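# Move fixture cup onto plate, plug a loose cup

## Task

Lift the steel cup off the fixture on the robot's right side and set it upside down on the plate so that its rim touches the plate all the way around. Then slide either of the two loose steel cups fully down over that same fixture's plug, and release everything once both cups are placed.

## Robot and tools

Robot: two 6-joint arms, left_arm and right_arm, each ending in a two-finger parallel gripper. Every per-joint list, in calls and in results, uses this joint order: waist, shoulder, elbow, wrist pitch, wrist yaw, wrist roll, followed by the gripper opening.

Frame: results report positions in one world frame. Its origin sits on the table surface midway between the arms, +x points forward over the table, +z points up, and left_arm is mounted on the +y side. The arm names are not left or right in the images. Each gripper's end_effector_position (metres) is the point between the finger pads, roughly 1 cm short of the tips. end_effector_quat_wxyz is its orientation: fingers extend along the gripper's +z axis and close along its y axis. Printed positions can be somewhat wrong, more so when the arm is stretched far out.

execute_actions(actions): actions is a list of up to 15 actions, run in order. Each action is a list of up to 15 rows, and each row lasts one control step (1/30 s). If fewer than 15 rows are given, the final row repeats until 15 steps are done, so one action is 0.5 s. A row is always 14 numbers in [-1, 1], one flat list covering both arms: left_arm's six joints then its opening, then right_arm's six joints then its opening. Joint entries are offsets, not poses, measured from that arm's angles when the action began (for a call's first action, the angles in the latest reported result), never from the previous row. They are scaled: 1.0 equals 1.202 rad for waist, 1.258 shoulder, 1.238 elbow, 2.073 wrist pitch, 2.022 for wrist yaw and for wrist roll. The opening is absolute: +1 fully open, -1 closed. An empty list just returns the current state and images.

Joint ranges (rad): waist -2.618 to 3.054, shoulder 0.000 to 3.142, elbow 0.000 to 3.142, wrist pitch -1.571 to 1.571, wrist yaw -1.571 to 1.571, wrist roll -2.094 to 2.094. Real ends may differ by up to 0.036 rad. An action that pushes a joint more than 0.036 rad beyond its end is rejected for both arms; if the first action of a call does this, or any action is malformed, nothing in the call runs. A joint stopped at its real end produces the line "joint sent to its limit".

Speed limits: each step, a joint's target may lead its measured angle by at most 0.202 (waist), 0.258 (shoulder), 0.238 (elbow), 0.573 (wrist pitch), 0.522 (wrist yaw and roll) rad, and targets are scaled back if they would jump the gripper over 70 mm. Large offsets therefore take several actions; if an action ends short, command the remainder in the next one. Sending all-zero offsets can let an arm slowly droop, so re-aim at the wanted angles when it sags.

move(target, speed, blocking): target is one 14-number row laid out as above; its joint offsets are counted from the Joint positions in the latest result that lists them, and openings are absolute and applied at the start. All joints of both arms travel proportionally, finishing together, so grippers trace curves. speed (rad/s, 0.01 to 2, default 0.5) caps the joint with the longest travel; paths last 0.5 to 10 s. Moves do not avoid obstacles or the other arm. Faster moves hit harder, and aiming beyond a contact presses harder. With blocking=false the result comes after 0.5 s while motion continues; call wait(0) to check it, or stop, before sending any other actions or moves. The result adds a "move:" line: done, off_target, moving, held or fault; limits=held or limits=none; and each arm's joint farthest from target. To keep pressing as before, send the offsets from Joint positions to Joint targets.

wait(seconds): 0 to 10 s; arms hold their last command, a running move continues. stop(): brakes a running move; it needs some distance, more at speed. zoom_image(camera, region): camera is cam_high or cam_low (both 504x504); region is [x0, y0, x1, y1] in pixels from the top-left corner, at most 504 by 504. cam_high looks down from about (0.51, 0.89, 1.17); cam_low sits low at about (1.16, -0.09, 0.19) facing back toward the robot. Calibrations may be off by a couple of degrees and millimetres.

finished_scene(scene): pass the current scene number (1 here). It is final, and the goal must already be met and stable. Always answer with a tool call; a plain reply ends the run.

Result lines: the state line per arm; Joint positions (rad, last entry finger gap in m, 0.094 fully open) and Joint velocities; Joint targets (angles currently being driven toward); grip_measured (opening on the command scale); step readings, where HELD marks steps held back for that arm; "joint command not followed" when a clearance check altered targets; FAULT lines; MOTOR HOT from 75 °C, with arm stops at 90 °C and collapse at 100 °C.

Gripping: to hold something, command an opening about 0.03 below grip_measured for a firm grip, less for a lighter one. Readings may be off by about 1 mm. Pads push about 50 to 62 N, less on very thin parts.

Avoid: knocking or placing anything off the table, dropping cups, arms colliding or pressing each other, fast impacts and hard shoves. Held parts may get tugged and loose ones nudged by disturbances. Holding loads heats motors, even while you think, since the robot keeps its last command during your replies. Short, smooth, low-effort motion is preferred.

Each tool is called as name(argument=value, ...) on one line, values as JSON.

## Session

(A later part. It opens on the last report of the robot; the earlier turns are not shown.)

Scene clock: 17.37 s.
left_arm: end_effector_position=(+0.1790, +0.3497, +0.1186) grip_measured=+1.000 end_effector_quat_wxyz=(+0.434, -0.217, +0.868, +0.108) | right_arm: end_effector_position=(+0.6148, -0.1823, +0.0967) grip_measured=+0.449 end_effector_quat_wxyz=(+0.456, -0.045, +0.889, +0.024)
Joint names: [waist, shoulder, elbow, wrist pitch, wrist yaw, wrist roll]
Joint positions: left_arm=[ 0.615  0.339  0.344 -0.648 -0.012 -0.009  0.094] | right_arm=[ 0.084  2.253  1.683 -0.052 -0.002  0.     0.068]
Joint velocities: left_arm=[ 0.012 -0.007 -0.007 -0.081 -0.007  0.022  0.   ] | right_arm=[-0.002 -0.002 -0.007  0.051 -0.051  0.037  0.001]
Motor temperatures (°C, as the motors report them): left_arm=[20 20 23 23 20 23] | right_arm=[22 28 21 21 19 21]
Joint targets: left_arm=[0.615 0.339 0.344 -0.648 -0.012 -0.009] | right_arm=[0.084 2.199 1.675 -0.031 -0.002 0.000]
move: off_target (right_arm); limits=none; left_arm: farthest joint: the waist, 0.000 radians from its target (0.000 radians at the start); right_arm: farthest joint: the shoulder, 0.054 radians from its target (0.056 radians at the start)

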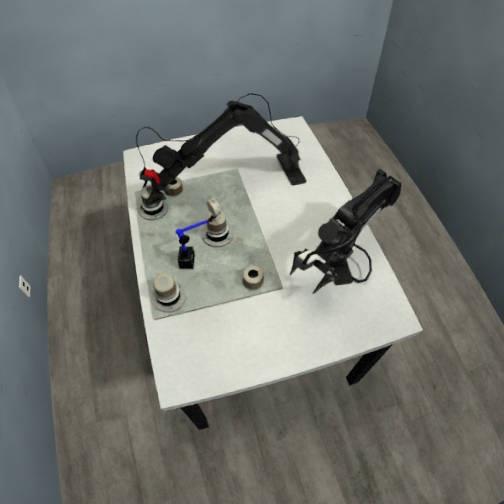

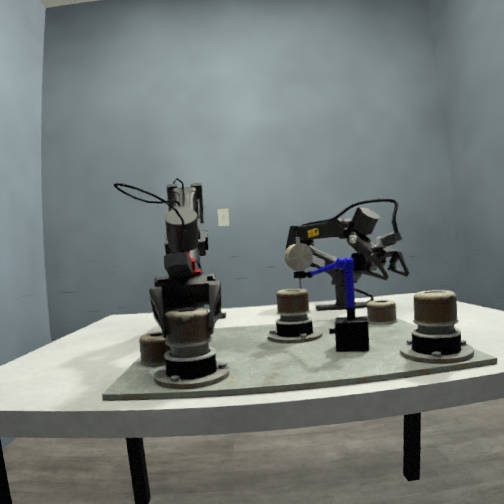

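execute_actions(actions=[[[0,0,0,0,0,0,1,0,-0.050,0.010,0,0,0,0.35],[0,0,0,0,0,0,1,0,-0.054,0.022,-0.002,0,0,0.35],[0,0,0,0,0,0,1,0,-0.056,0.028,-0.005,0,0,0.35],[0,0,0,0,0,0,1,0,-0.058,0.031,-0.008,0,0,0.35],[0,0,0,0,0,0,1,0,-0.060,0.035,-0.011,0,0,0.35],[0,0,0,0,0,0,1,0,-0.062,0.038,-0.014,0,0,0.35],[0,0,0,0,0,0,1,0,-0.064,0.042,-0.017,0,0,0.35],[0,0,0,0,0,0,1,0,-0.066,0.045,-0.020,0,0,0.35],[0,0,0,0,0,0,1,0,-0.068,0.049,-0.024,0,0,0.35],[0,0,0,0,0,0,1,0,-0.070,0.052,-0.027,0,0,0.35],[0,0,0,0,0,0,1,0,-0.072,0.056,-0.030,0,0,0.35],[0,0,0,0,0,0,1,0,-0.074,0.059,-0.033,0,0,0.35],[0,0,0,0,0,0,1,0,-0.076,0.063,-0.036,0,0,0.35],[0,0,0,0,0,0,1,0,-0.078,0.066,-0.039,0,0,0.35],[0,0,0,0,0,0,1,0,-0.080,0.069,-0.042,0,0,0.35]]])

wait(seconds=0.3)

zoom_image(camera="cam_low", region=[100,200,300,400])

Scene clock: 18.33 s.
left_arm: end_effector_position=(+0.1790, +0.3497, +0.1186) grip_measured=+1.000 end_effector_quat_wxyz=(+0.434, -0.217, +0.868, +0.108) | right_arm: end_effector_position=(+0.6145, -0.1823, +0.1203) grip_measured=+0.449 end_effector_quat_wxyz=(+0.460, -0.045, +0.886, +0.024)
Joint names: [waist, shoulder, elbow, wrist pitch, wrist yaw, wrist roll]
Joint positions: left_arm=[ 0.615  0.339  0.344 -0.648 -0.012 -0.009  0.094] | right_arm=[ 0.084  2.221  1.718 -0.11  -0.002  0.     0.068]
Joint velocities: left_arm=[ 0.012  0.007 -0.002  0.007  0.037 -0.007  0.   ] | right_arm=[-0.012 -0.183  0.149 -0.198 -0.022  0.022 -0.001]
Motor temperatures (°C, as the motors report them): left_arm=[20 20 23 24 20 23] | right_arm=[22 29 21 21 19 21]
Joint targets: left_arm=[0.615 0.339 0.344 -0.648 -0.012 -0.009] | right_arm=[0.084 2.153 1.768 -0.140 -0.002 0.000]
Step readings (joint positions):
0: left_arm=[0.615 0.339 0.344 -0.648 -0.012 -0.009] | right_arm=[0.084 2.253 1.683 -0.052 -0.002 0.000]
1: left_arm=[0.615 0.339 0.344 -0.648 -0.012 -0.009] | right_arm=[0.084 2.253 1.683 -0.052 -0.002 0.000]
2: left_arm=[0.615 0.339 0.344 -0.648 -0.012 -0.009] | right_arm=[0.084 2.252 1.683 -0.052 -0.002 0.000]
4: left_arm=[0.615 0.339 0.344 -0.648 -0.012 -0.009] | right_arm=[0.084 2.252 1.683 -0.052 -0.002 0.000]
8: left_arm=[0.615 0.339 0.344 -0.648 -0.012 -0.009] | right_arm=[0.084 2.251 1.688 -0.060 -0.002 0.000]
15: Joint positions above

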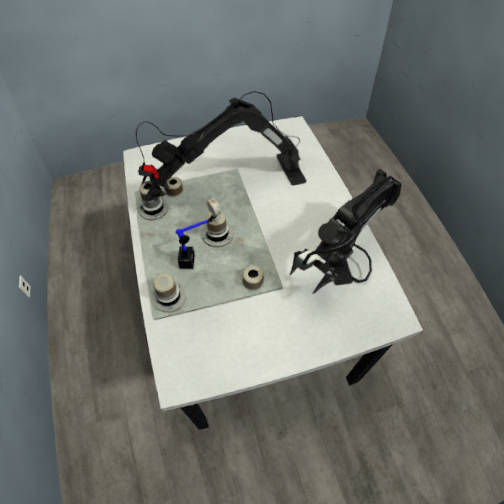

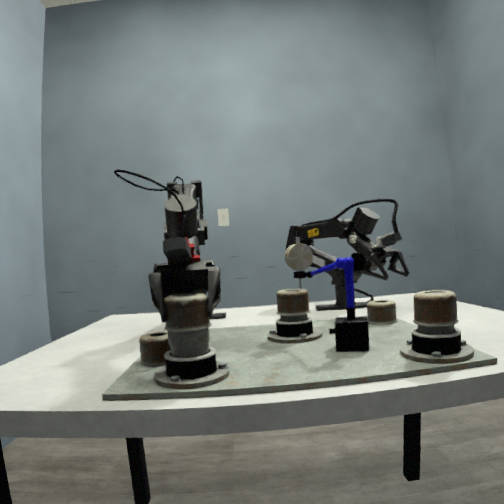

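Scene clock: 18.63 s.
left_arm: end_effector_position=(+0.1790, +0.3497, +0.1186) grip_measured=+1.000 end_effector_quat_wxyz=(+0.434, -0.217, +0.868, +0.108) | right_arm: end_effector_position=(+0.6120, -0.1825, +0.1406) grip_measured=+0.449 end_effector_quat_wxyz=(+0.466, -0.045, +0.883, +0.024)
Joint names: [waist, shoulder, elbow, wrist pitch, wrist yaw, wrist roll]
Joint positions: left_arm=[ 0.615  0.339  0.344 -0.648 -0.012 -0.009  0.094] | right_arm=[ 0.084  2.186  1.733 -0.145 -0.002  0.     0.068]
Joint velocities: left_arm=[ 0.012 -0.007 -0.007 -0.007 -0.051  0.022  0.   ] | right_arm=[ 0.002  0.002 -0.002 -0.051  0.022  0.007 -0.   ]
Motor temperatures (°C, as the motors report them): left_arm=[20 20 23 24 20 23] | right_arm=[22 29 21 21 19 21]
Joint targets: left_arm=[0.615 0.339 0.344 -0.648 -0.012 -0.009] | right_arm=[0.084 2.153 1.768 -0.140 -0.002 0.000]
wait: 0.30 s; no rest

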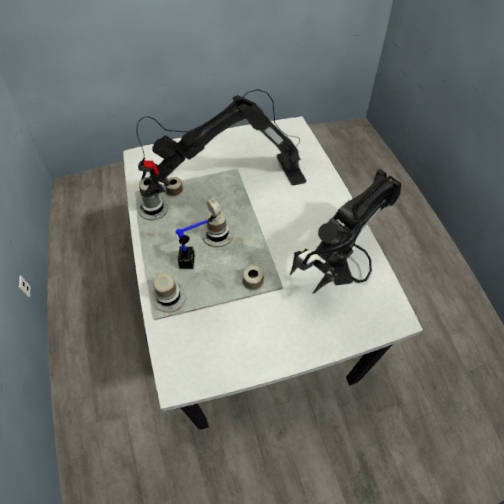

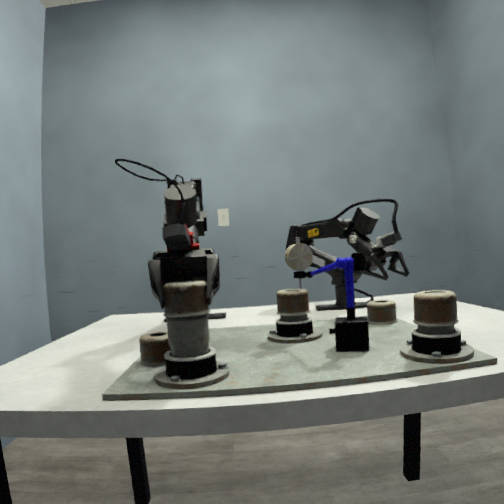

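Region (100, 200, 300, 400) of cam_low's 504x504 image, scaled by 2.520, with more detail than that image has.

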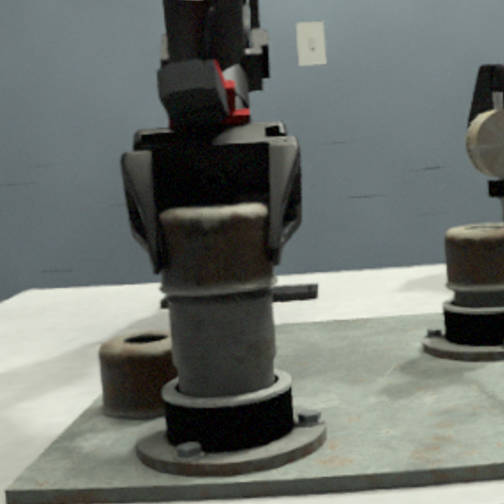

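move(target=[0,0,0,0,0,0,1,0,-0.045,0.127,-0.08,0,0,0.35], speed=0.3)

Scene clock: 20.30 s.
left_arm: end_effector_position=(+0.1790, +0.3497, +0.1186) grip_measured=+1.000 end_effector_quat_wxyz=(+0.434, -0.217, +0.868, +0.108) | right_arm: end_effector_position=(+0.6054, -0.1831, +0.1693) grip_measured=+0.449 end_effector_quat_wxyz=(+0.445, -0.045, +0.894, +0.023)
Joint names: [waist, shoulder, elbow, wrist pitch, wrist yaw, wrist roll]
Joint positions: left_arm=[ 0.615  0.339  0.344 -0.648 -0.012 -0.009  0.094] | right_arm=[ 0.084  2.165  1.853 -0.335 -0.002  0.     0.068]
Joint velocities: left_arm=[-0.007 -0.007  0.002 -0.051  0.007  0.007  0.   ] | right_arm=[-0.022  0.007 -0.007 -0.051  0.007 -0.037 -0.   ]
Motor temperatures (°C, as the motors report them): left_arm=[20 20 23 24 20 23] | right_arm=[22 30 22 22 19 21]
Joint targets: left_arm=[0.615 0.339 0.344 -0.648 -0.012 -0.009] | right_arm=[0.084 2.129 1.890 -0.311 -0.002 0.000]
move: off_target (right_arm); limits=none; left_arm: farthest joint: the waist, 0.000 radians from its target (0.000 radians at the start); right_arm: farthest joint: the elbow, 0.038 radians from its target (0.158 radians at the start)

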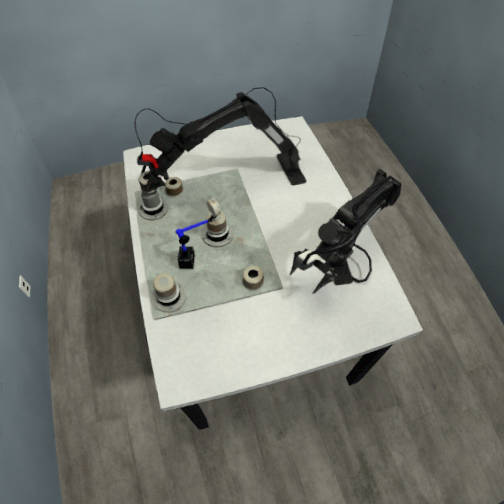

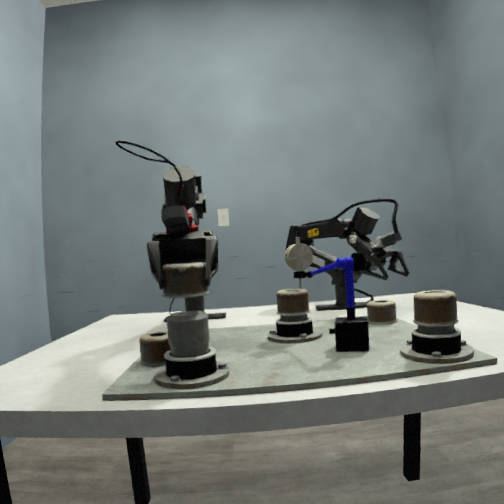

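move(target=[0,0,0,0,0,0,1,0.097,-0.622,-1,0.30,0,0,0.35], speed=0.9)

Scene clock: 22.70 s.
left_arm: end_effector_position=(+0.1790, +0.3497, +0.1186) grip_measured=+1.000 end_effector_quat_wxyz=(+0.434, -0.217, +0.868, +0.108) | right_arm: end_effector_position=(+0.3830, -0.1625, +0.1075) grip_measured=+0.449 end_effector_quat_wxyz=(+0.472, -0.092, +0.875, +0.050)
Joint names: [waist, shoulder, elbow, wrist pitch, wrist yaw, wrist roll]
Joint positions: left_arm=[ 0.615  0.339  0.344 -0.648 -0.012 -0.009  0.094] | right_arm=[ 0.191  1.421  0.613  0.226 -0.001 -0.001  0.068]
Joint velocities: left_arm=[-0.022 -0.007 -0.002  0.022 -0.007 -0.095  0.   ] | right_arm=[ 0.002  0.002 -0.012 -0.037 -0.095 -0.022 -0.002]
Motor temperatures (°C, as the motors report them): left_arm=[20 20 23 24 20 23] | right_arm=[22 30 22 22 19 21]
Joint targets: left_arm=[0.615 0.339 0.344 -0.648 -0.012 -0.009] | right_arm=[0.200 1.383 0.615 0.286 -0.002 0.000]
move: off_target (right_arm); limits=none; left_arm: farthest joint: the waist, 0.000 radians from its target (0.000 radians at the start); right_arm: farthest joint: the wrist pitch, 0.061 radians from its target (0.623 radians at the start)

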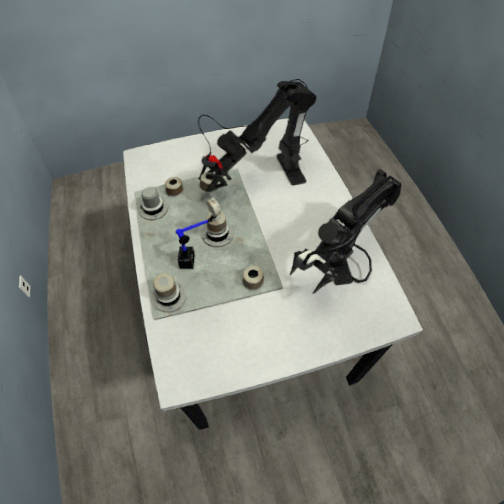

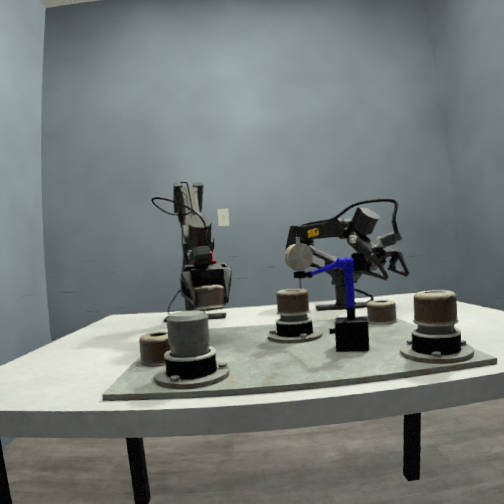

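move(target=[0,0,0,0,0,0,1,0,0.10,-0.119,0.139,0,0,0.35], speed=0.4)

zoom_image(camera="cam_low", region=[150,250,290,370])

zoom_image(camera="cam_high", region=[140,130,280,250])

Scene clock: 24.37 s.
left_arm: end_effector_position=(+0.1790, +0.3497, +0.1186) grip_measured=+1.000 end_effector_quat_wxyz=(+0.434, -0.217, +0.868, +0.108) | right_arm: end_effector_position=(+0.3670, -0.1658, +0.0518) grip_measured=+0.449 end_effector_quat_wxyz=(+0.456, -0.093, +0.884, +0.048)
Joint names: [waist, shoulder, elbow, wrist pitch, wrist yaw, wrist roll]
Joint positions: left_arm=[ 0.615  0.339  0.344 -0.648 -0.012 -0.009  0.094] | right_arm=[ 0.191  1.542  0.469  0.455 -0.001 -0.001  0.068]
Joint velocities: left_arm=[-0.002  0.017 -0.012 -0.066 -0.022 -0.007  0.   ] | right_arm=[ 0.017 -0.007 -0.012 -0.081 -0.007 -0.037  0.   ]
Motor temperatures (°C, as the motors report them): left_arm=[20 20 23 24 20 23] | right_arm=[22 30 22 23 19 21]
Joint targets: left_arm=[0.615 0.339 0.344 -0.648 -0.012 -0.009] | right_arm=[0.191 1.546 0.465 0.514 -0.001 -0.001]
move: off_target (right_arm); limits=none; left_arm: farthest joint: the waist, 0.000 radians from its target (0.000 radians at the start); right_arm: farthest joint: the wrist pitch, 0.060 radians from its target (0.288 radians at the start)

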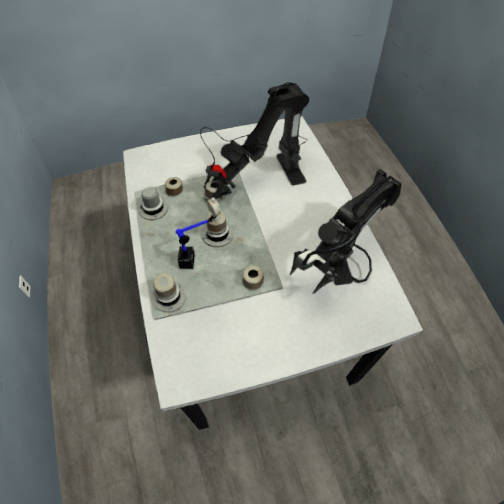

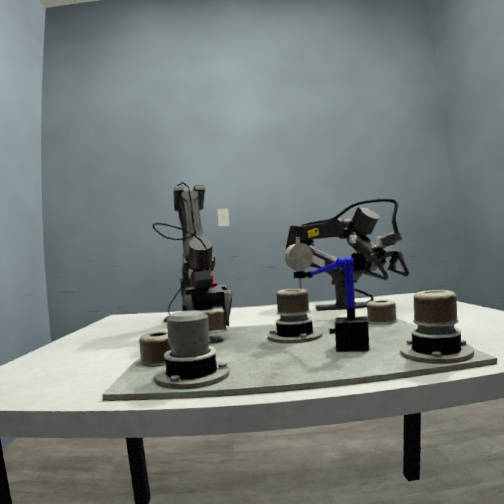

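Region (150, 250, 290, 370) of cam_low's 504x504 image, scaled by 3.600, with more detail than that image has; it fills the top 432 rows of this view, and the rest is white.

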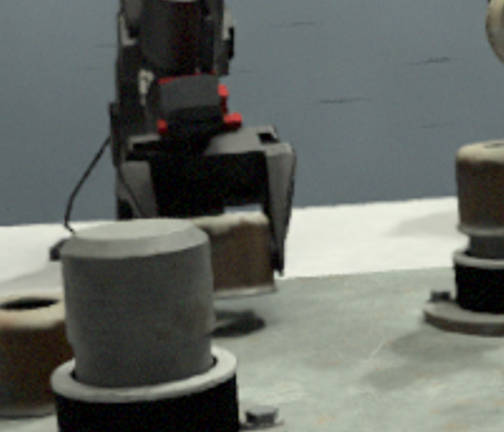

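Region (140, 130, 280, 250) of cam_high's 504x504 image, scaled by 3.600, with more detail than that image has; it fills the top 432 rows of this view, and the rest is white.

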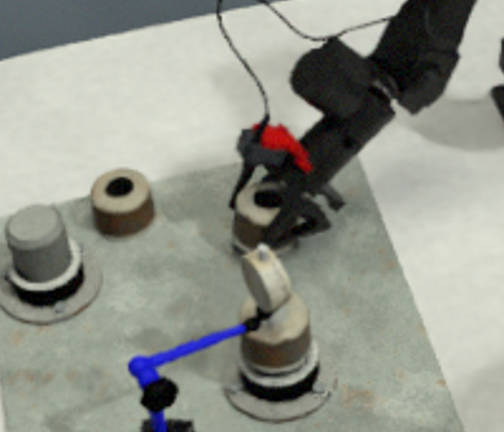

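move(target=[0,0,0,0,0,0,1,0,0.074,-0.028,0.086,0,0,0.35], speed=0.2)

zoom_image(camera="cam_low", region=[150,250,290,370])

Scene clock: 25.90 s.
left_arm: end_effector_position=(+0.1790, +0.3497, +0.1186) grip_measured=+1.000 end_effector_quat_wxyz=(+0.434, -0.217, +0.868, +0.108) | right_arm: end_effector_position=(+0.3719, -0.1648, +0.0409) grip_measured=+0.449 end_effector_quat_wxyz=(+0.469, -0.092, +0.877, +0.049)
Joint names: [waist, shoulder, elbow, wrist pitch, wrist yaw, wrist roll]
Joint positions: left_arm=[ 0.615  0.339  0.344 -0.648 -0.012 -0.009  0.094] | right_arm=[ 0.191  1.621  0.445  0.587 -0.001 -0.001  0.068]
Joint velocities: left_arm=[-0.012  0.007 -0.007 -0.051 -0.022 -0.037  0.   ] | right_arm=[-0.012 -0.022 -0.012  0.066 -0.081  0.051 -0.   ]
Motor temperatures (°C, as the motors report them): left_arm=[20 20 23 24 20 23] | right_arm=[22 29 21 23 19 21]
Joint targets: left_arm=[0.615 0.339 0.344 -0.648 -0.012 -0.009] | right_arm=[0.191 1.635 0.434 0.633 -0.001 -0.001]
move: off_target (right_arm); limits=none; left_arm: farthest joint: the waist, 0.000 radians from its target (0.000 radians at the start); right_arm: farthest joint: the wrist pitch, 0.047 radians from its target (0.178 radians at the start)

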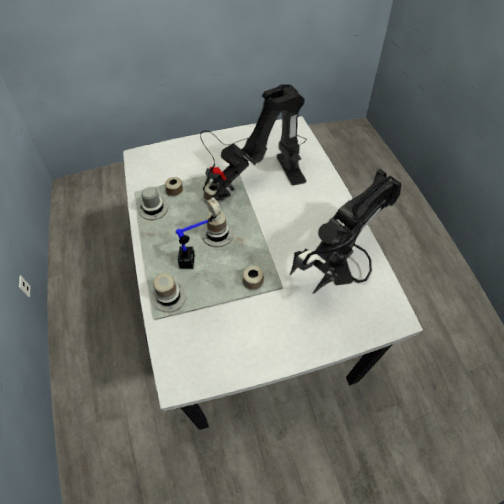

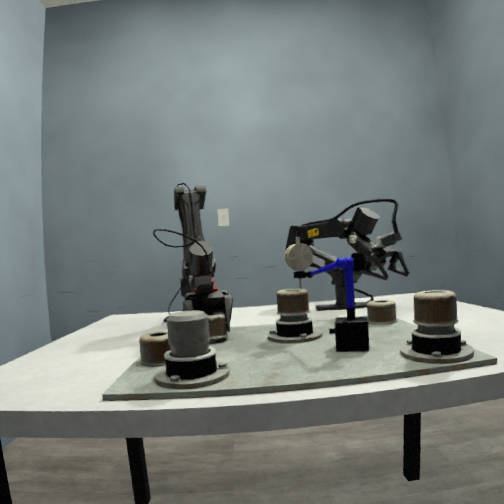

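Region (150, 250, 290, 370) of cam_low's 504x504 image, scaled by 3.600, with more detail than that image has; it fills the top 432 rows of this view, and the rest is white.

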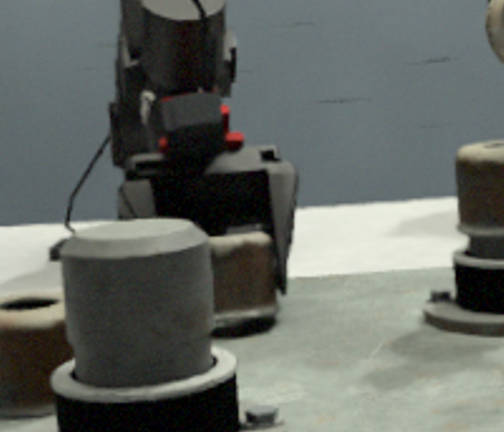

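move(target=[0,0,0,0,0,0,1,0,0,0,-0.014,0,0,0.35], speed=0.08)

zoom_image(camera="cam_low", region=[150,250,290,370])

Scene clock: 26.77 s.
left_arm: end_effector_position=(+0.1790, +0.3497, +0.1186) grip_measured=+1.000 end_effector_quat_wxyz=(+0.434, -0.217, +0.868, +0.108) | right_arm: end_effector_position=(+0.3714, -0.1649, +0.0403) grip_measured=+0.449 end_effector_quat_wxyz=(+0.467, -0.092, +0.878, +0.049)
Joint names: [waist, shoulder, elbow, wrist pitch, wrist yaw, wrist roll]
Joint positions: left_arm=[ 0.615  0.339  0.344 -0.648 -0.012 -0.009  0.094] | right_arm=[ 0.191  1.621  0.445  0.584 -0.001 -0.001  0.068]
Joint velocities: left_arm=[-0.007 -0.017  0.002  0.066  0.022  0.007  0.   ] | right_arm=[-0.012  0.012 -0.022  0.022  0.022  0.066  0.   ]
Motor temperatures (°C, as the motors report them): left_arm=[20 20 23 25 20 23] | right_arm=[22 29 21 23 19 21]
Joint targets: left_arm=[0.615 0.339 0.344 -0.648 -0.012 -0.009] | right_arm=[0.191 1.621 0.445 0.558 -0.001 -0.001]
move: off_target (right_arm); limits=none; left_arm: farthest joint: the waist, 0.000 radians from its target (0.000 radians at the start); right_arm: farthest joint: the wrist pitch, 0.026 radians from its target (0.029 radians at the start)

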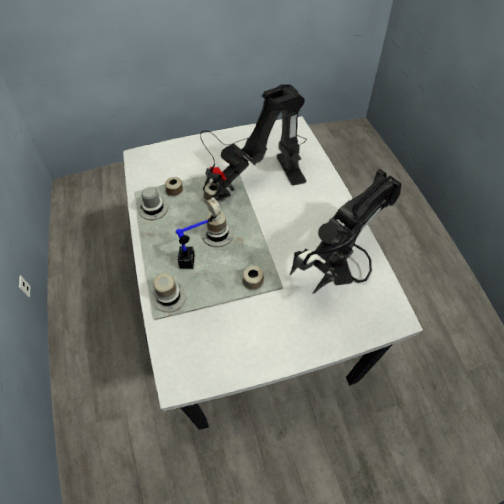

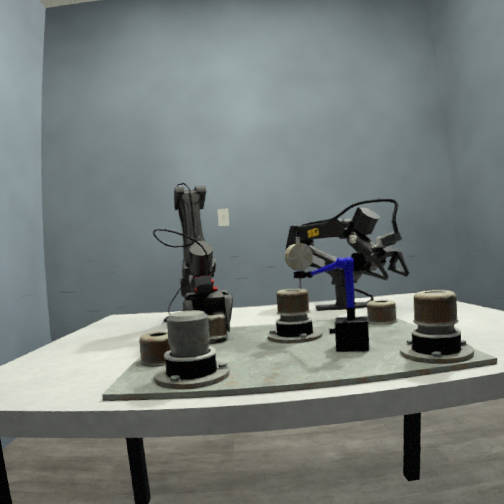

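Region (150, 250, 290, 370) of cam_low's 504x504 image, scaled by 3.600, with more detail than that image has; it fills the top 432 rows of this view, and the rest is white.

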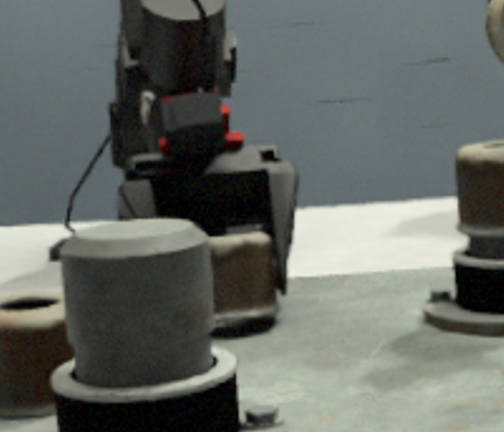

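move(target=[0,0,0,0,0,0,1,0,0,0,0,0,0,0.5])

move(target=[0,0,0,0,0,0,1,0,0,0,0,0,0,1])

move(target=[0,0,0,0,0,0,1,0,-0.2,0.165,-0.185,0,0,1], speed=0.7)

Scene clock: 27.83 s.
left_arm: end_effector_position=(+0.1790, +0.3497, +0.1186) grip_measured=+1.000 end_effector_quat_wxyz=(+0.434, -0.217, +0.868, +0.108) | right_arm: end_effector_position=(+0.3714, -0.1649, +0.0403) grip_measured=+0.498 end_effector_quat_wxyz=(+0.467, -0.092, +0.878, +0.049)
Joint names: [waist, shoulder, elbow, wrist pitch, wrist yaw, wrist roll]
Joint positions: left_arm=[ 0.615  0.339  0.344 -0.648 -0.012 -0.009  0.094] | right_arm=[ 0.191  1.621  0.445  0.584 -0.001 -0.001  0.07 ]
Joint velocities: left_arm=[-0.032 -0.022 -0.002  0.037 -0.007 -0.007  0.   ] | right_arm=[-0.017 -0.017  0.002 -0.007  0.051 -0.037 -0.   ]
Motor temperatures (°C, as the motors report them): left_arm=[20 20 23 25 20 23] | right_arm=[22 29 21 23 19 21]
Joint targets: left_arm=[0.615 0.339 0.344 -0.648 -0.012 -0.009] | right_arm=[0.191 1.621 0.445 0.584 -0.001 -0.001]
move: done; limits=none; left_arm: farthest joint: the waist, 0.000 radians from its target (0.000 radians at the start); right_arm: farthest joint: the waist, 0.000 radians from its target (0.000 radians at the start)

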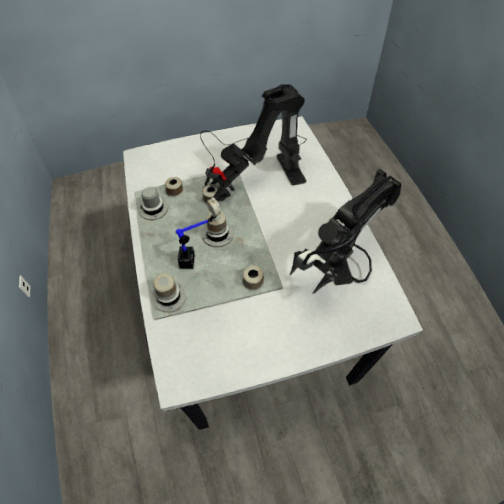

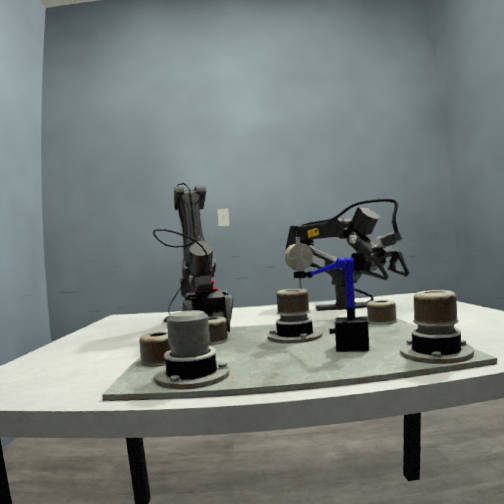

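Scene clock: 28.33 s.
left_arm: end_effector_position=(+0.1790, +0.3497, +0.1186) grip_measured=+1.000 end_effector_quat_wxyz=(+0.434, -0.217, +0.868, +0.108) | right_arm: end_effector_position=(+0.3714, -0.1649, +0.0403) grip_measured=+1.000 end_effector_quat_wxyz=(+0.467, -0.092, +0.878, +0.049)
Joint names: [waist, shoulder, elbow, wrist pitch, wrist yaw, wrist roll]
Joint positions: left_arm=[ 0.615  0.339  0.344 -0.648 -0.012 -0.009  0.094] | right_arm=[ 0.191  1.621  0.445  0.584 -0.001 -0.001  0.094]
Joint velocities: left_arm=[ 0.017 -0.027  0.002  0.007 -0.051  0.051  0.   ] | right_arm=[-0.007 -0.012 -0.007 -0.007  0.022 -0.022  0.   ]
Motor temperatures (°C, as the motors report them): left_arm=[20 20 23 25 20 23] | right_arm=[22 28 21 23 19 21]
Joint targets: left_arm=[0.615 0.339 0.344 -0.648 -0.012 -0.009] | right_arm=[0.191 1.621 0.445 0.584 -0.001 -0.001]
move: done; limits=none; left_arm: farthest joint: the waist, 0.000 radians from its target (0.000 radians at the start); right_arm: farthest joint: the waist, 0.000 radians from its target (0.000 radians at the start)

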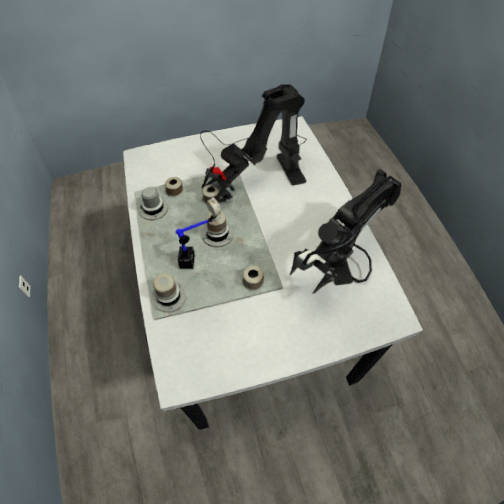

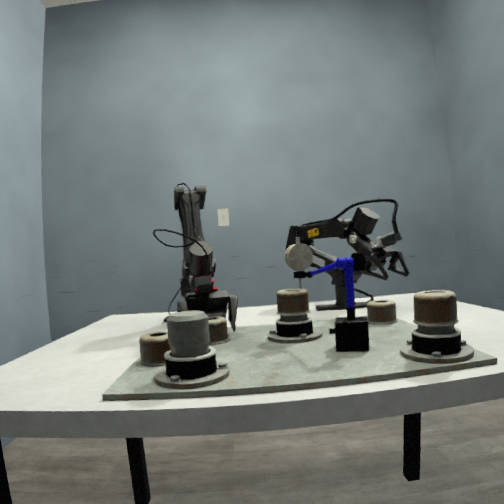

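Scene clock: 29.73 s.
left_arm: end_effector_position=(+0.1790, +0.3497, +0.1186) grip_measured=+1.000 end_effector_quat_wxyz=(+0.434, -0.217, +0.868, +0.108) | right_arm: end_effector_position=(+0.3860, -0.1618, +0.1240) grip_measured=+1.000 end_effector_quat_wxyz=(+0.489, -0.091, +0.866, +0.051)
Joint names: [waist, shoulder, elbow, wrist pitch, wrist yaw, wrist roll]
Joint positions: left_arm=[ 0.615  0.339  0.344 -0.648 -0.012 -0.009  0.094] | right_arm=[ 0.191  1.39   0.628  0.218 -0.001 -0.001  0.094]
Joint velocities: left_arm=[ 0.002  0.007 -0.007  0.051 -0.051  0.007  0.   ] | right_arm=[-0.002  0.002  0.017  0.037  0.051 -0.051  0.   ]
Motor temperatures (°C, as the motors report them): left_arm=[20 20 23 25 20 23] | right_arm=[22 28 21 23 19 21]
Joint targets: left_arm=[0.615 0.339 0.344 -0.648 -0.012 -0.009] | right_arm=[0.191 1.370 0.649 0.201 -0.001 -0.001]
move: off_target (right_arm); limits=none; left_arm: farthest joint: the waist, 0.000 radians from its target (0.000 radians at the start); right_arm: farthest joint: the elbow, 0.022 radians from its target (0.205 radians at the start)

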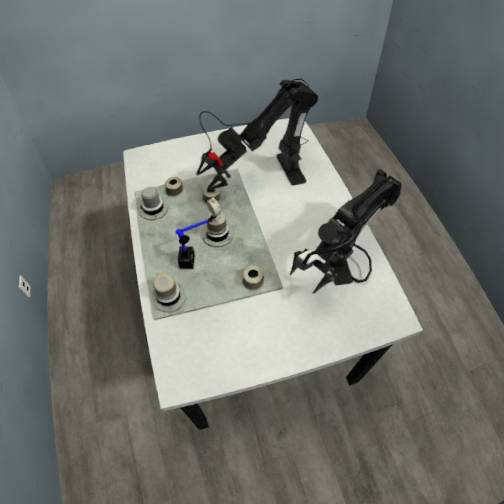

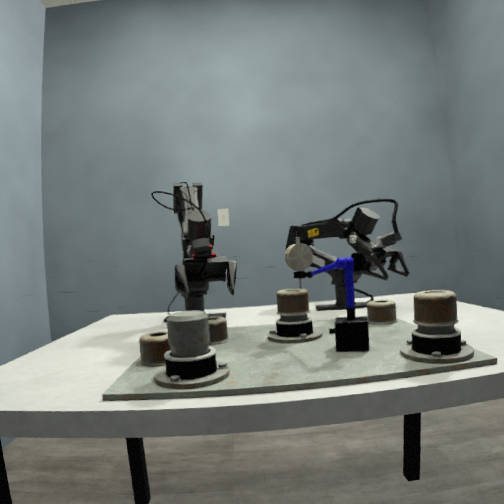

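move(target=[0,0,0,0,0,0,1,-0.1805,0.4125,0.474,-0.067,0,0,1], speed=0.9)

zoom_image(camera="cam_low", region=[90,240,250,400])

zoom_image(camera="cam_high", region=[120,120,260,240])

Scene clock: 31.23 s.
left_arm: end_effector_position=(+0.1790, +0.3497, +0.1186) grip_measured=+1.000 end_effector_quat_wxyz=(+0.434, -0.217, +0.868, +0.108) | right_arm: end_effector_position=(+0.5229, -0.2493, +0.1086) grip_measured=+1.000 end_effector_quat_wxyz=(+0.458, +0.003, +0.889, -0.001)
Joint names: [waist, shoulder, elbow, wrist pitch, wrist yaw, wrist roll]
Joint positions: left_arm=[ 0.615  0.339  0.344 -0.648 -0.012 -0.009  0.094] | right_arm=[-0.025  1.9    1.184  0.097 -0.002 -0.001  0.094]
Joint velocities: left_arm=[-0.022  0.017  0.002  0.022  0.037  0.022  0.   ] | right_arm=[-0.022 -0.022 -0.002  0.022  0.037 -0.007  0.   ]
Motor temperatures (°C, as the motors report them): left_arm=[20 20 23 25 20 23] | right_arm=[22 28 22 23 19 21]
Joint targets: left_arm=[0.615 0.339 0.344 -0.648 -0.012 -0.009] | right_arm=[-0.026 1.909 1.215 0.079 -0.001 -0.001]
move: off_target (right_arm); limits=none; left_arm: farthest joint: the waist, 0.000 radians from its target (0.000 radians at the start); right_arm: farthest joint: the elbow, 0.031 radians from its target (0.587 radians at the start)

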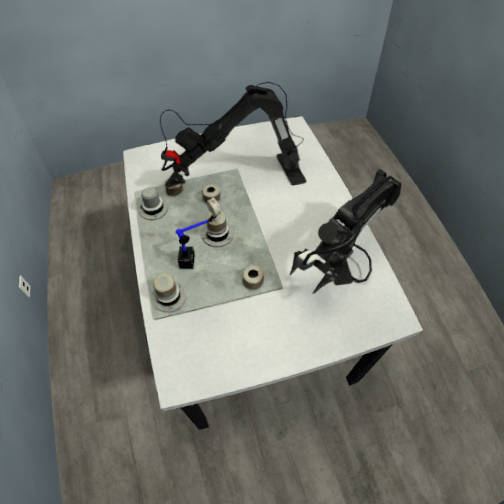

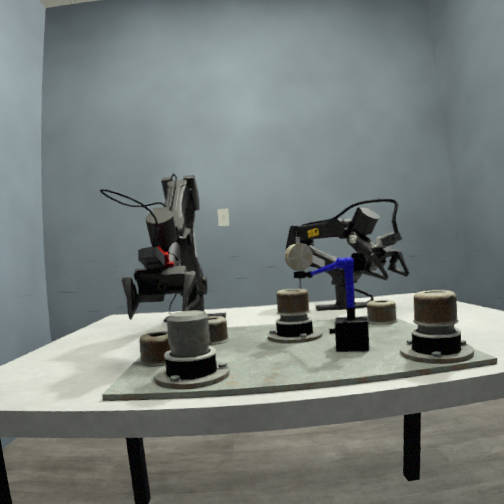

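Region (90, 240, 250, 400) of cam_low's 504x504 image, scaled by 3.150, with more detail than that image has.

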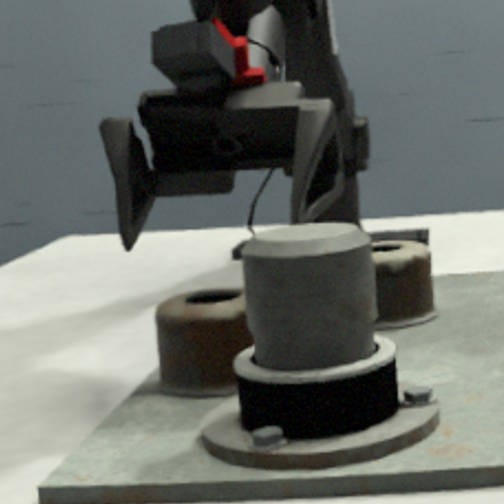

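Region (120, 120, 260, 240) of cam_high's 504x504 image, scaled by 3.600, with more detail than that image has; it fills the top 432 rows of this view, and the rest is white.

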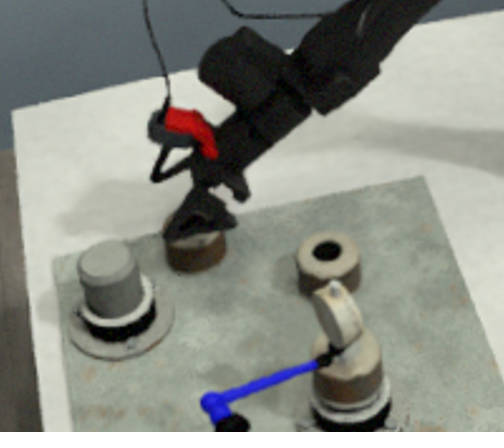

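move(target=[0,0,0,0,0,0,1,0,0.118,-0.09,0.124,0,0,1], speed=0.4)

zoom_image(camera="cam_low", region=[90,240,250,400])

zoom_image(camera="cam_high", region=[120,120,260,240])

Scene clock: 32.93 s.
left_arm: end_effector_position=(+0.1790, +0.3497, +0.1186) grip_measured=+1.000 end_effector_quat_wxyz=(+0.434, -0.217, +0.868, +0.108) | right_arm: end_effector_position=(+0.5231, -0.2493, +0.0444) grip_measured=+1.000 end_effector_quat_wxyz=(+0.458, +0.003, +0.889, -0.001)
Joint names: [waist, shoulder, elbow, wrist pitch, wrist yaw, wrist roll]
Joint positions: left_arm=[ 0.615  0.339  0.344 -0.648 -0.012 -0.009  0.094] | right_arm=[-0.025  2.04   1.083  0.338 -0.002 -0.001  0.094]
Joint velocities: left_arm=[-0.002 -0.012  0.002  0.007  0.022  0.051  0.   ] | right_arm=[-0.007 -0.017  0.007  0.095 -0.037 -0.007  0.   ]
Motor temperatures (°C, as the motors report them): left_arm=[20 20 23 25 20 23] | right_arm=[22 28 21 23 19 21]
Joint targets: left_arm=[0.615 0.339 0.344 -0.648 -0.012 -0.009] | right_arm=[-0.025 2.048 1.072 0.354 -0.002 -0.001]
move: done; limits=none; left_arm: farthest joint: the waist, 0.000 radians from its target (0.000 radians at the start); right_arm: farthest joint: the wrist pitch, 0.016 radians from its target (0.257 radians at the start)

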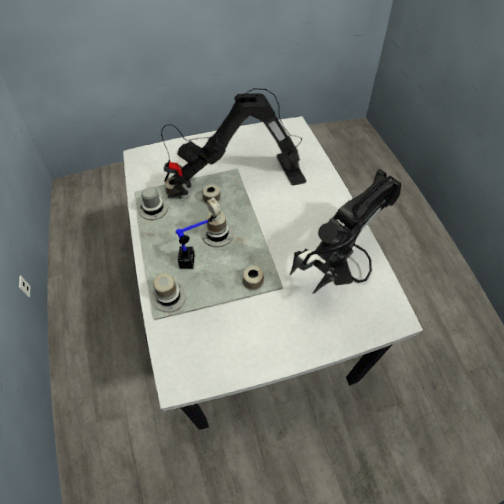

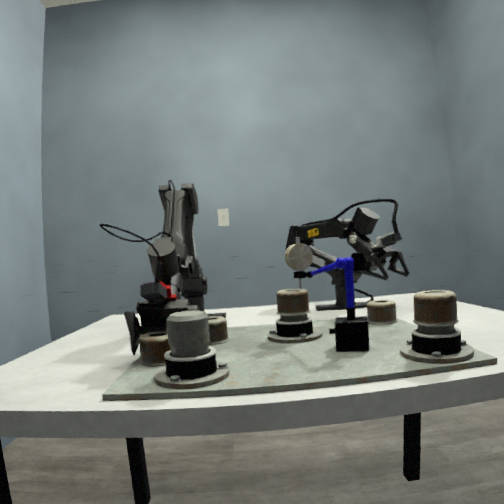

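Region (90, 240, 250, 400) of cam_low's 504x504 image, scaled by 3.150, with more detail than that image has.

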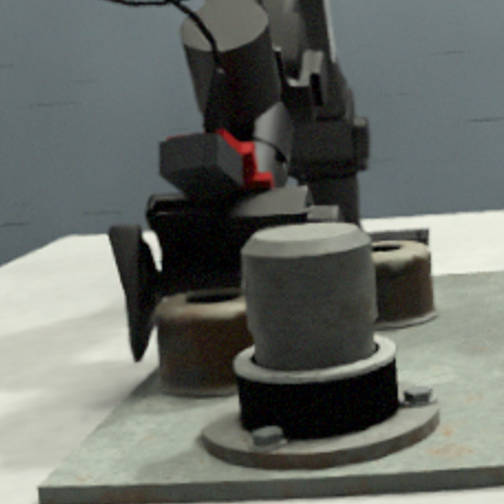

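Region (120, 120, 260, 240) of cam_high's 504x504 image, scaled by 3.600, with more detail than that image has; it fills the top 432 rows of this view, and the rest is white.

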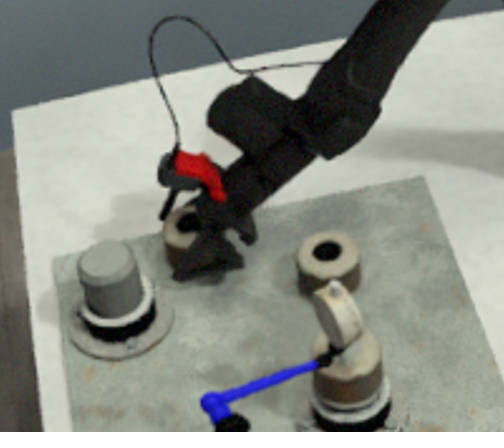

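move(target=[0,0,0,0,0,0,1,0,0,0,0,0,0,0.35])

move(target=[0,0,0,0,0,0,1,0,-0.227,0.186,-0.2035,0,0,0.35], speed=0.5)

Scene clock: 33.80 s.
left_arm: end_effector_position=(+0.1790, +0.3497, +0.1186) grip_measured=+1.000 end_effector_quat_wxyz=(+0.434, -0.217, +0.868, +0.108) | right_arm: end_effector_position=(+0.5231, -0.2504, +0.0444) grip_measured=+0.437 end_effector_quat_wxyz=(+0.458, +0.004, +0.889, -0.003)
Joint names: [waist, shoulder, elbow, wrist pitch, wrist yaw, wrist roll]
Joint positions: left_arm=[ 0.615  0.339  0.344 -0.648 -0.012 -0.009  0.094] | right_arm=[-0.025  2.04   1.083  0.338  0.002 -0.001  0.068]
Joint velocities: left_arm=[-0.007  0.012 -0.012  0.007  0.037 -0.051  0.   ] | right_arm=[ 0.017 -0.012 -0.002  0.007 -0.081 -0.007 -0.   ]
Motor temperatures (°C, as the motors report them): left_arm=[20 20 23 25 20 23] | right_arm=[22 28 21 23 19 21]
Joint targets: left_arm=[0.615 0.339 0.344 -0.648 -0.012 -0.009] | right_arm=[-0.025 2.040 1.083 0.338 -0.002 -0.000]
move: done; limits=none; left_arm: farthest joint: the waist, 0.000 radians from its target (0.000 radians at the start); right_arm: farthest joint: the wrist yaw, 0.004 radians from its target (0.000 radians at the start)

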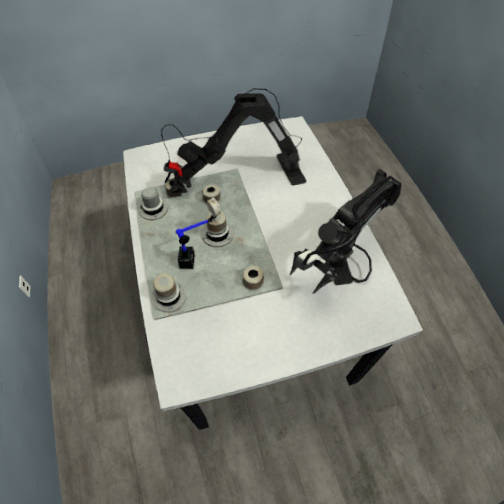

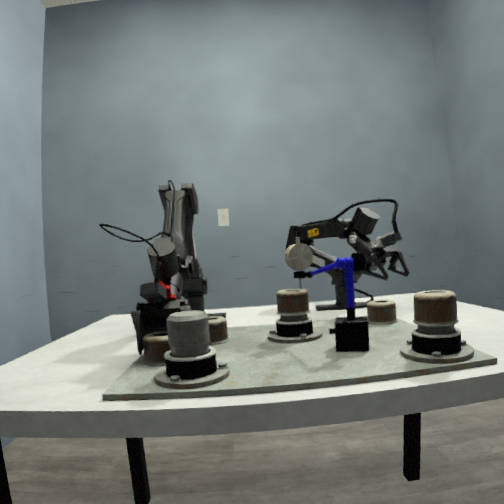

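Scene clock: 35.47 s.
left_arm: end_effector_position=(+0.1790, +0.3497, +0.1186) grip_measured=+1.000 end_effector_quat_wxyz=(+0.434, -0.217, +0.868, +0.108) | right_arm: end_effector_position=(+0.5141, -0.2503, +0.1696) grip_measured=+0.437 end_effector_quat_wxyz=(+0.463, +0.004, +0.886, -0.003)
Joint names: [waist, shoulder, elbow, wrist pitch, wrist yaw, wrist roll]
Joint positions: left_arm=[ 0.615  0.339  0.344 -0.648 -0.012 -0.009  0.094] | right_arm=[-0.025  1.782  1.281 -0.107  0.002 -0.001  0.068]
Joint velocities: left_arm=[-0.007 -0.017 -0.007 -0.066  0.007  0.007  0.   ] | right_arm=[-0.012 -0.022  0.007  0.037 -0.051 -0.051  0.   ]
Motor temperatures (°C, as the motors report them): left_arm=[20 20 23 25 20 23] | right_arm=[22 28 22 23 19 21]
Joint targets: left_arm=[0.615 0.339 0.344 -0.648 -0.012 -0.009] | right_arm=[-0.025 1.755 1.313 -0.084 0.002 -0.001]
move: off_target (right_arm); limits=none; left_arm: farthest joint: the waist, 0.000 radians from its target (0.000 radians at the start); right_arm: farthest joint: the elbow, 0.032 radians from its target (0.230 radians at the start)

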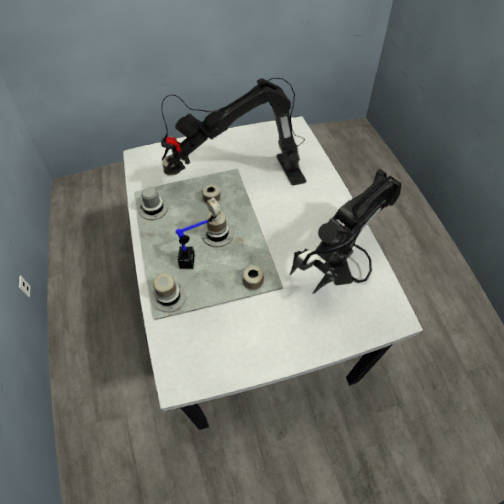

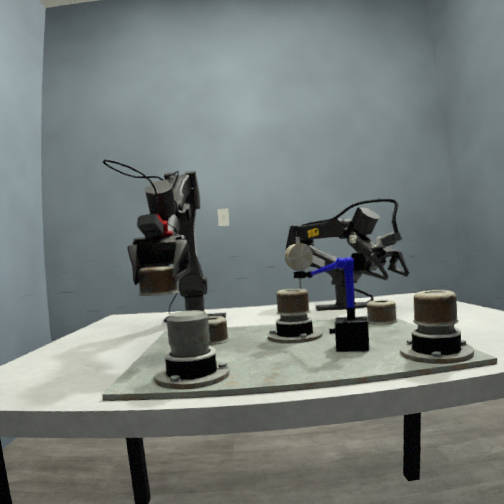

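move(target=[0,0,0,0,0,0,1,0.0975,0.328,0.472,-0.059,0,0,0.35], speed=0.6)

zoom_image(camera="cam_low", region=[110,230,270,390])

zoom_image(camera="cam_high", region=[120,140,220,230])

Scene clock: 37.20 s.
left_arm: end_effector_position=(+0.1790, +0.3497, +0.1186) grip_measured=+1.000 end_effector_quat_wxyz=(+0.434, -0.217, +0.868, +0.108) | right_arm: end_effector_position=(+0.6134, -0.1802, +0.1507) grip_measured=+0.437 end_effector_quat_wxyz=(+0.452, -0.047, +0.890, +0.023)
Joint names: [waist, shoulder, elbow, wrist pitch, wrist yaw, wrist roll]
Joint positions: left_arm=[ 0.615  0.339  0.344 -0.648 -0.012 -0.009  0.094] | right_arm=[ 0.088  2.2    1.821 -0.252  0.002 -0.001  0.068]
Joint velocities: left_arm=[-0.002 -0.007  0.012  0.051  0.125 -0.066  0.   ] | right_arm=[ 0.012  0.007 -0.022 -0.051 -0.007  0.037 -0.001]
Motor temperatures (°C, as the motors report them): left_arm=[20 20 24 25 20 23] | right_arm=[22 29 22 24 19 21]
Joint targets: left_arm=[0.615 0.339 0.344 -0.648 -0.012 -0.009] | right_arm=[0.092 2.195 1.866 -0.230 0.002 -0.001]
move: off_target (right_arm); limits=none; left_arm: farthest joint: the waist, 0.000 radians from its target (0.000 radians at the start); right_arm: farthest joint: the elbow, 0.044 radians from its target (0.584 radians at the start)

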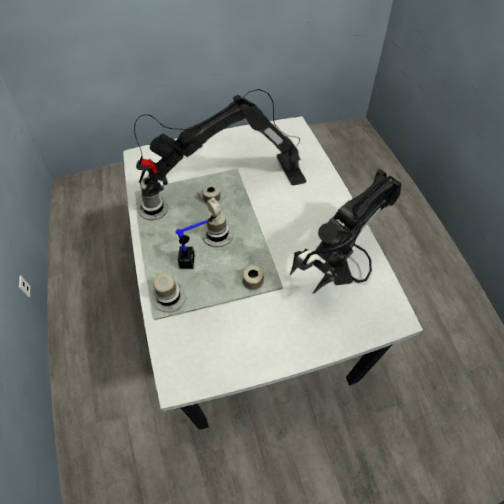

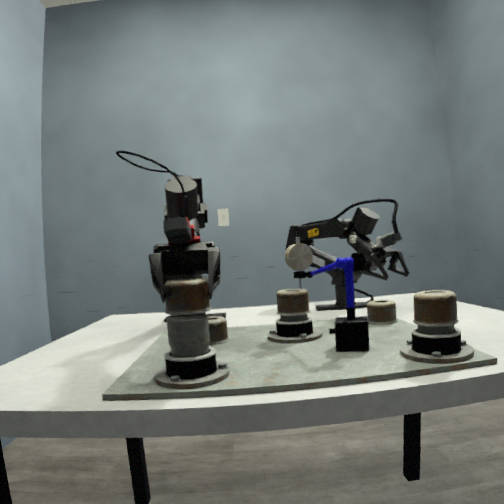

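Region (110, 230, 270, 390) of cam_low's 504x504 image, scaled by 3.150, with more detail than that image has.

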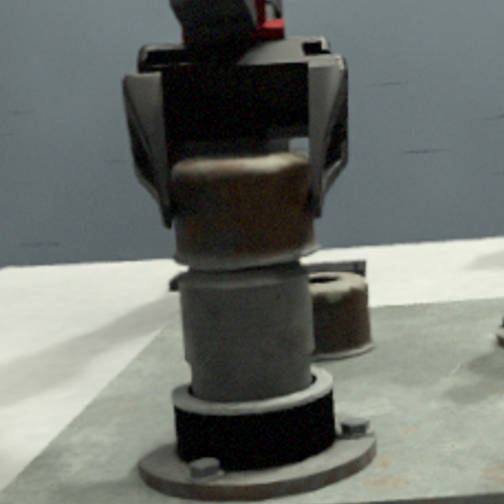

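Region (120, 140, 220, 230) of cam_high's 504x504 image, scaled by 5.040, with more detail than that image has; it fills the top 454 rows of this view, and the rest is white.

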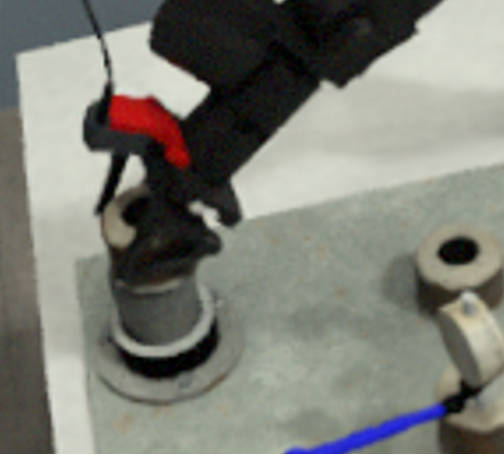

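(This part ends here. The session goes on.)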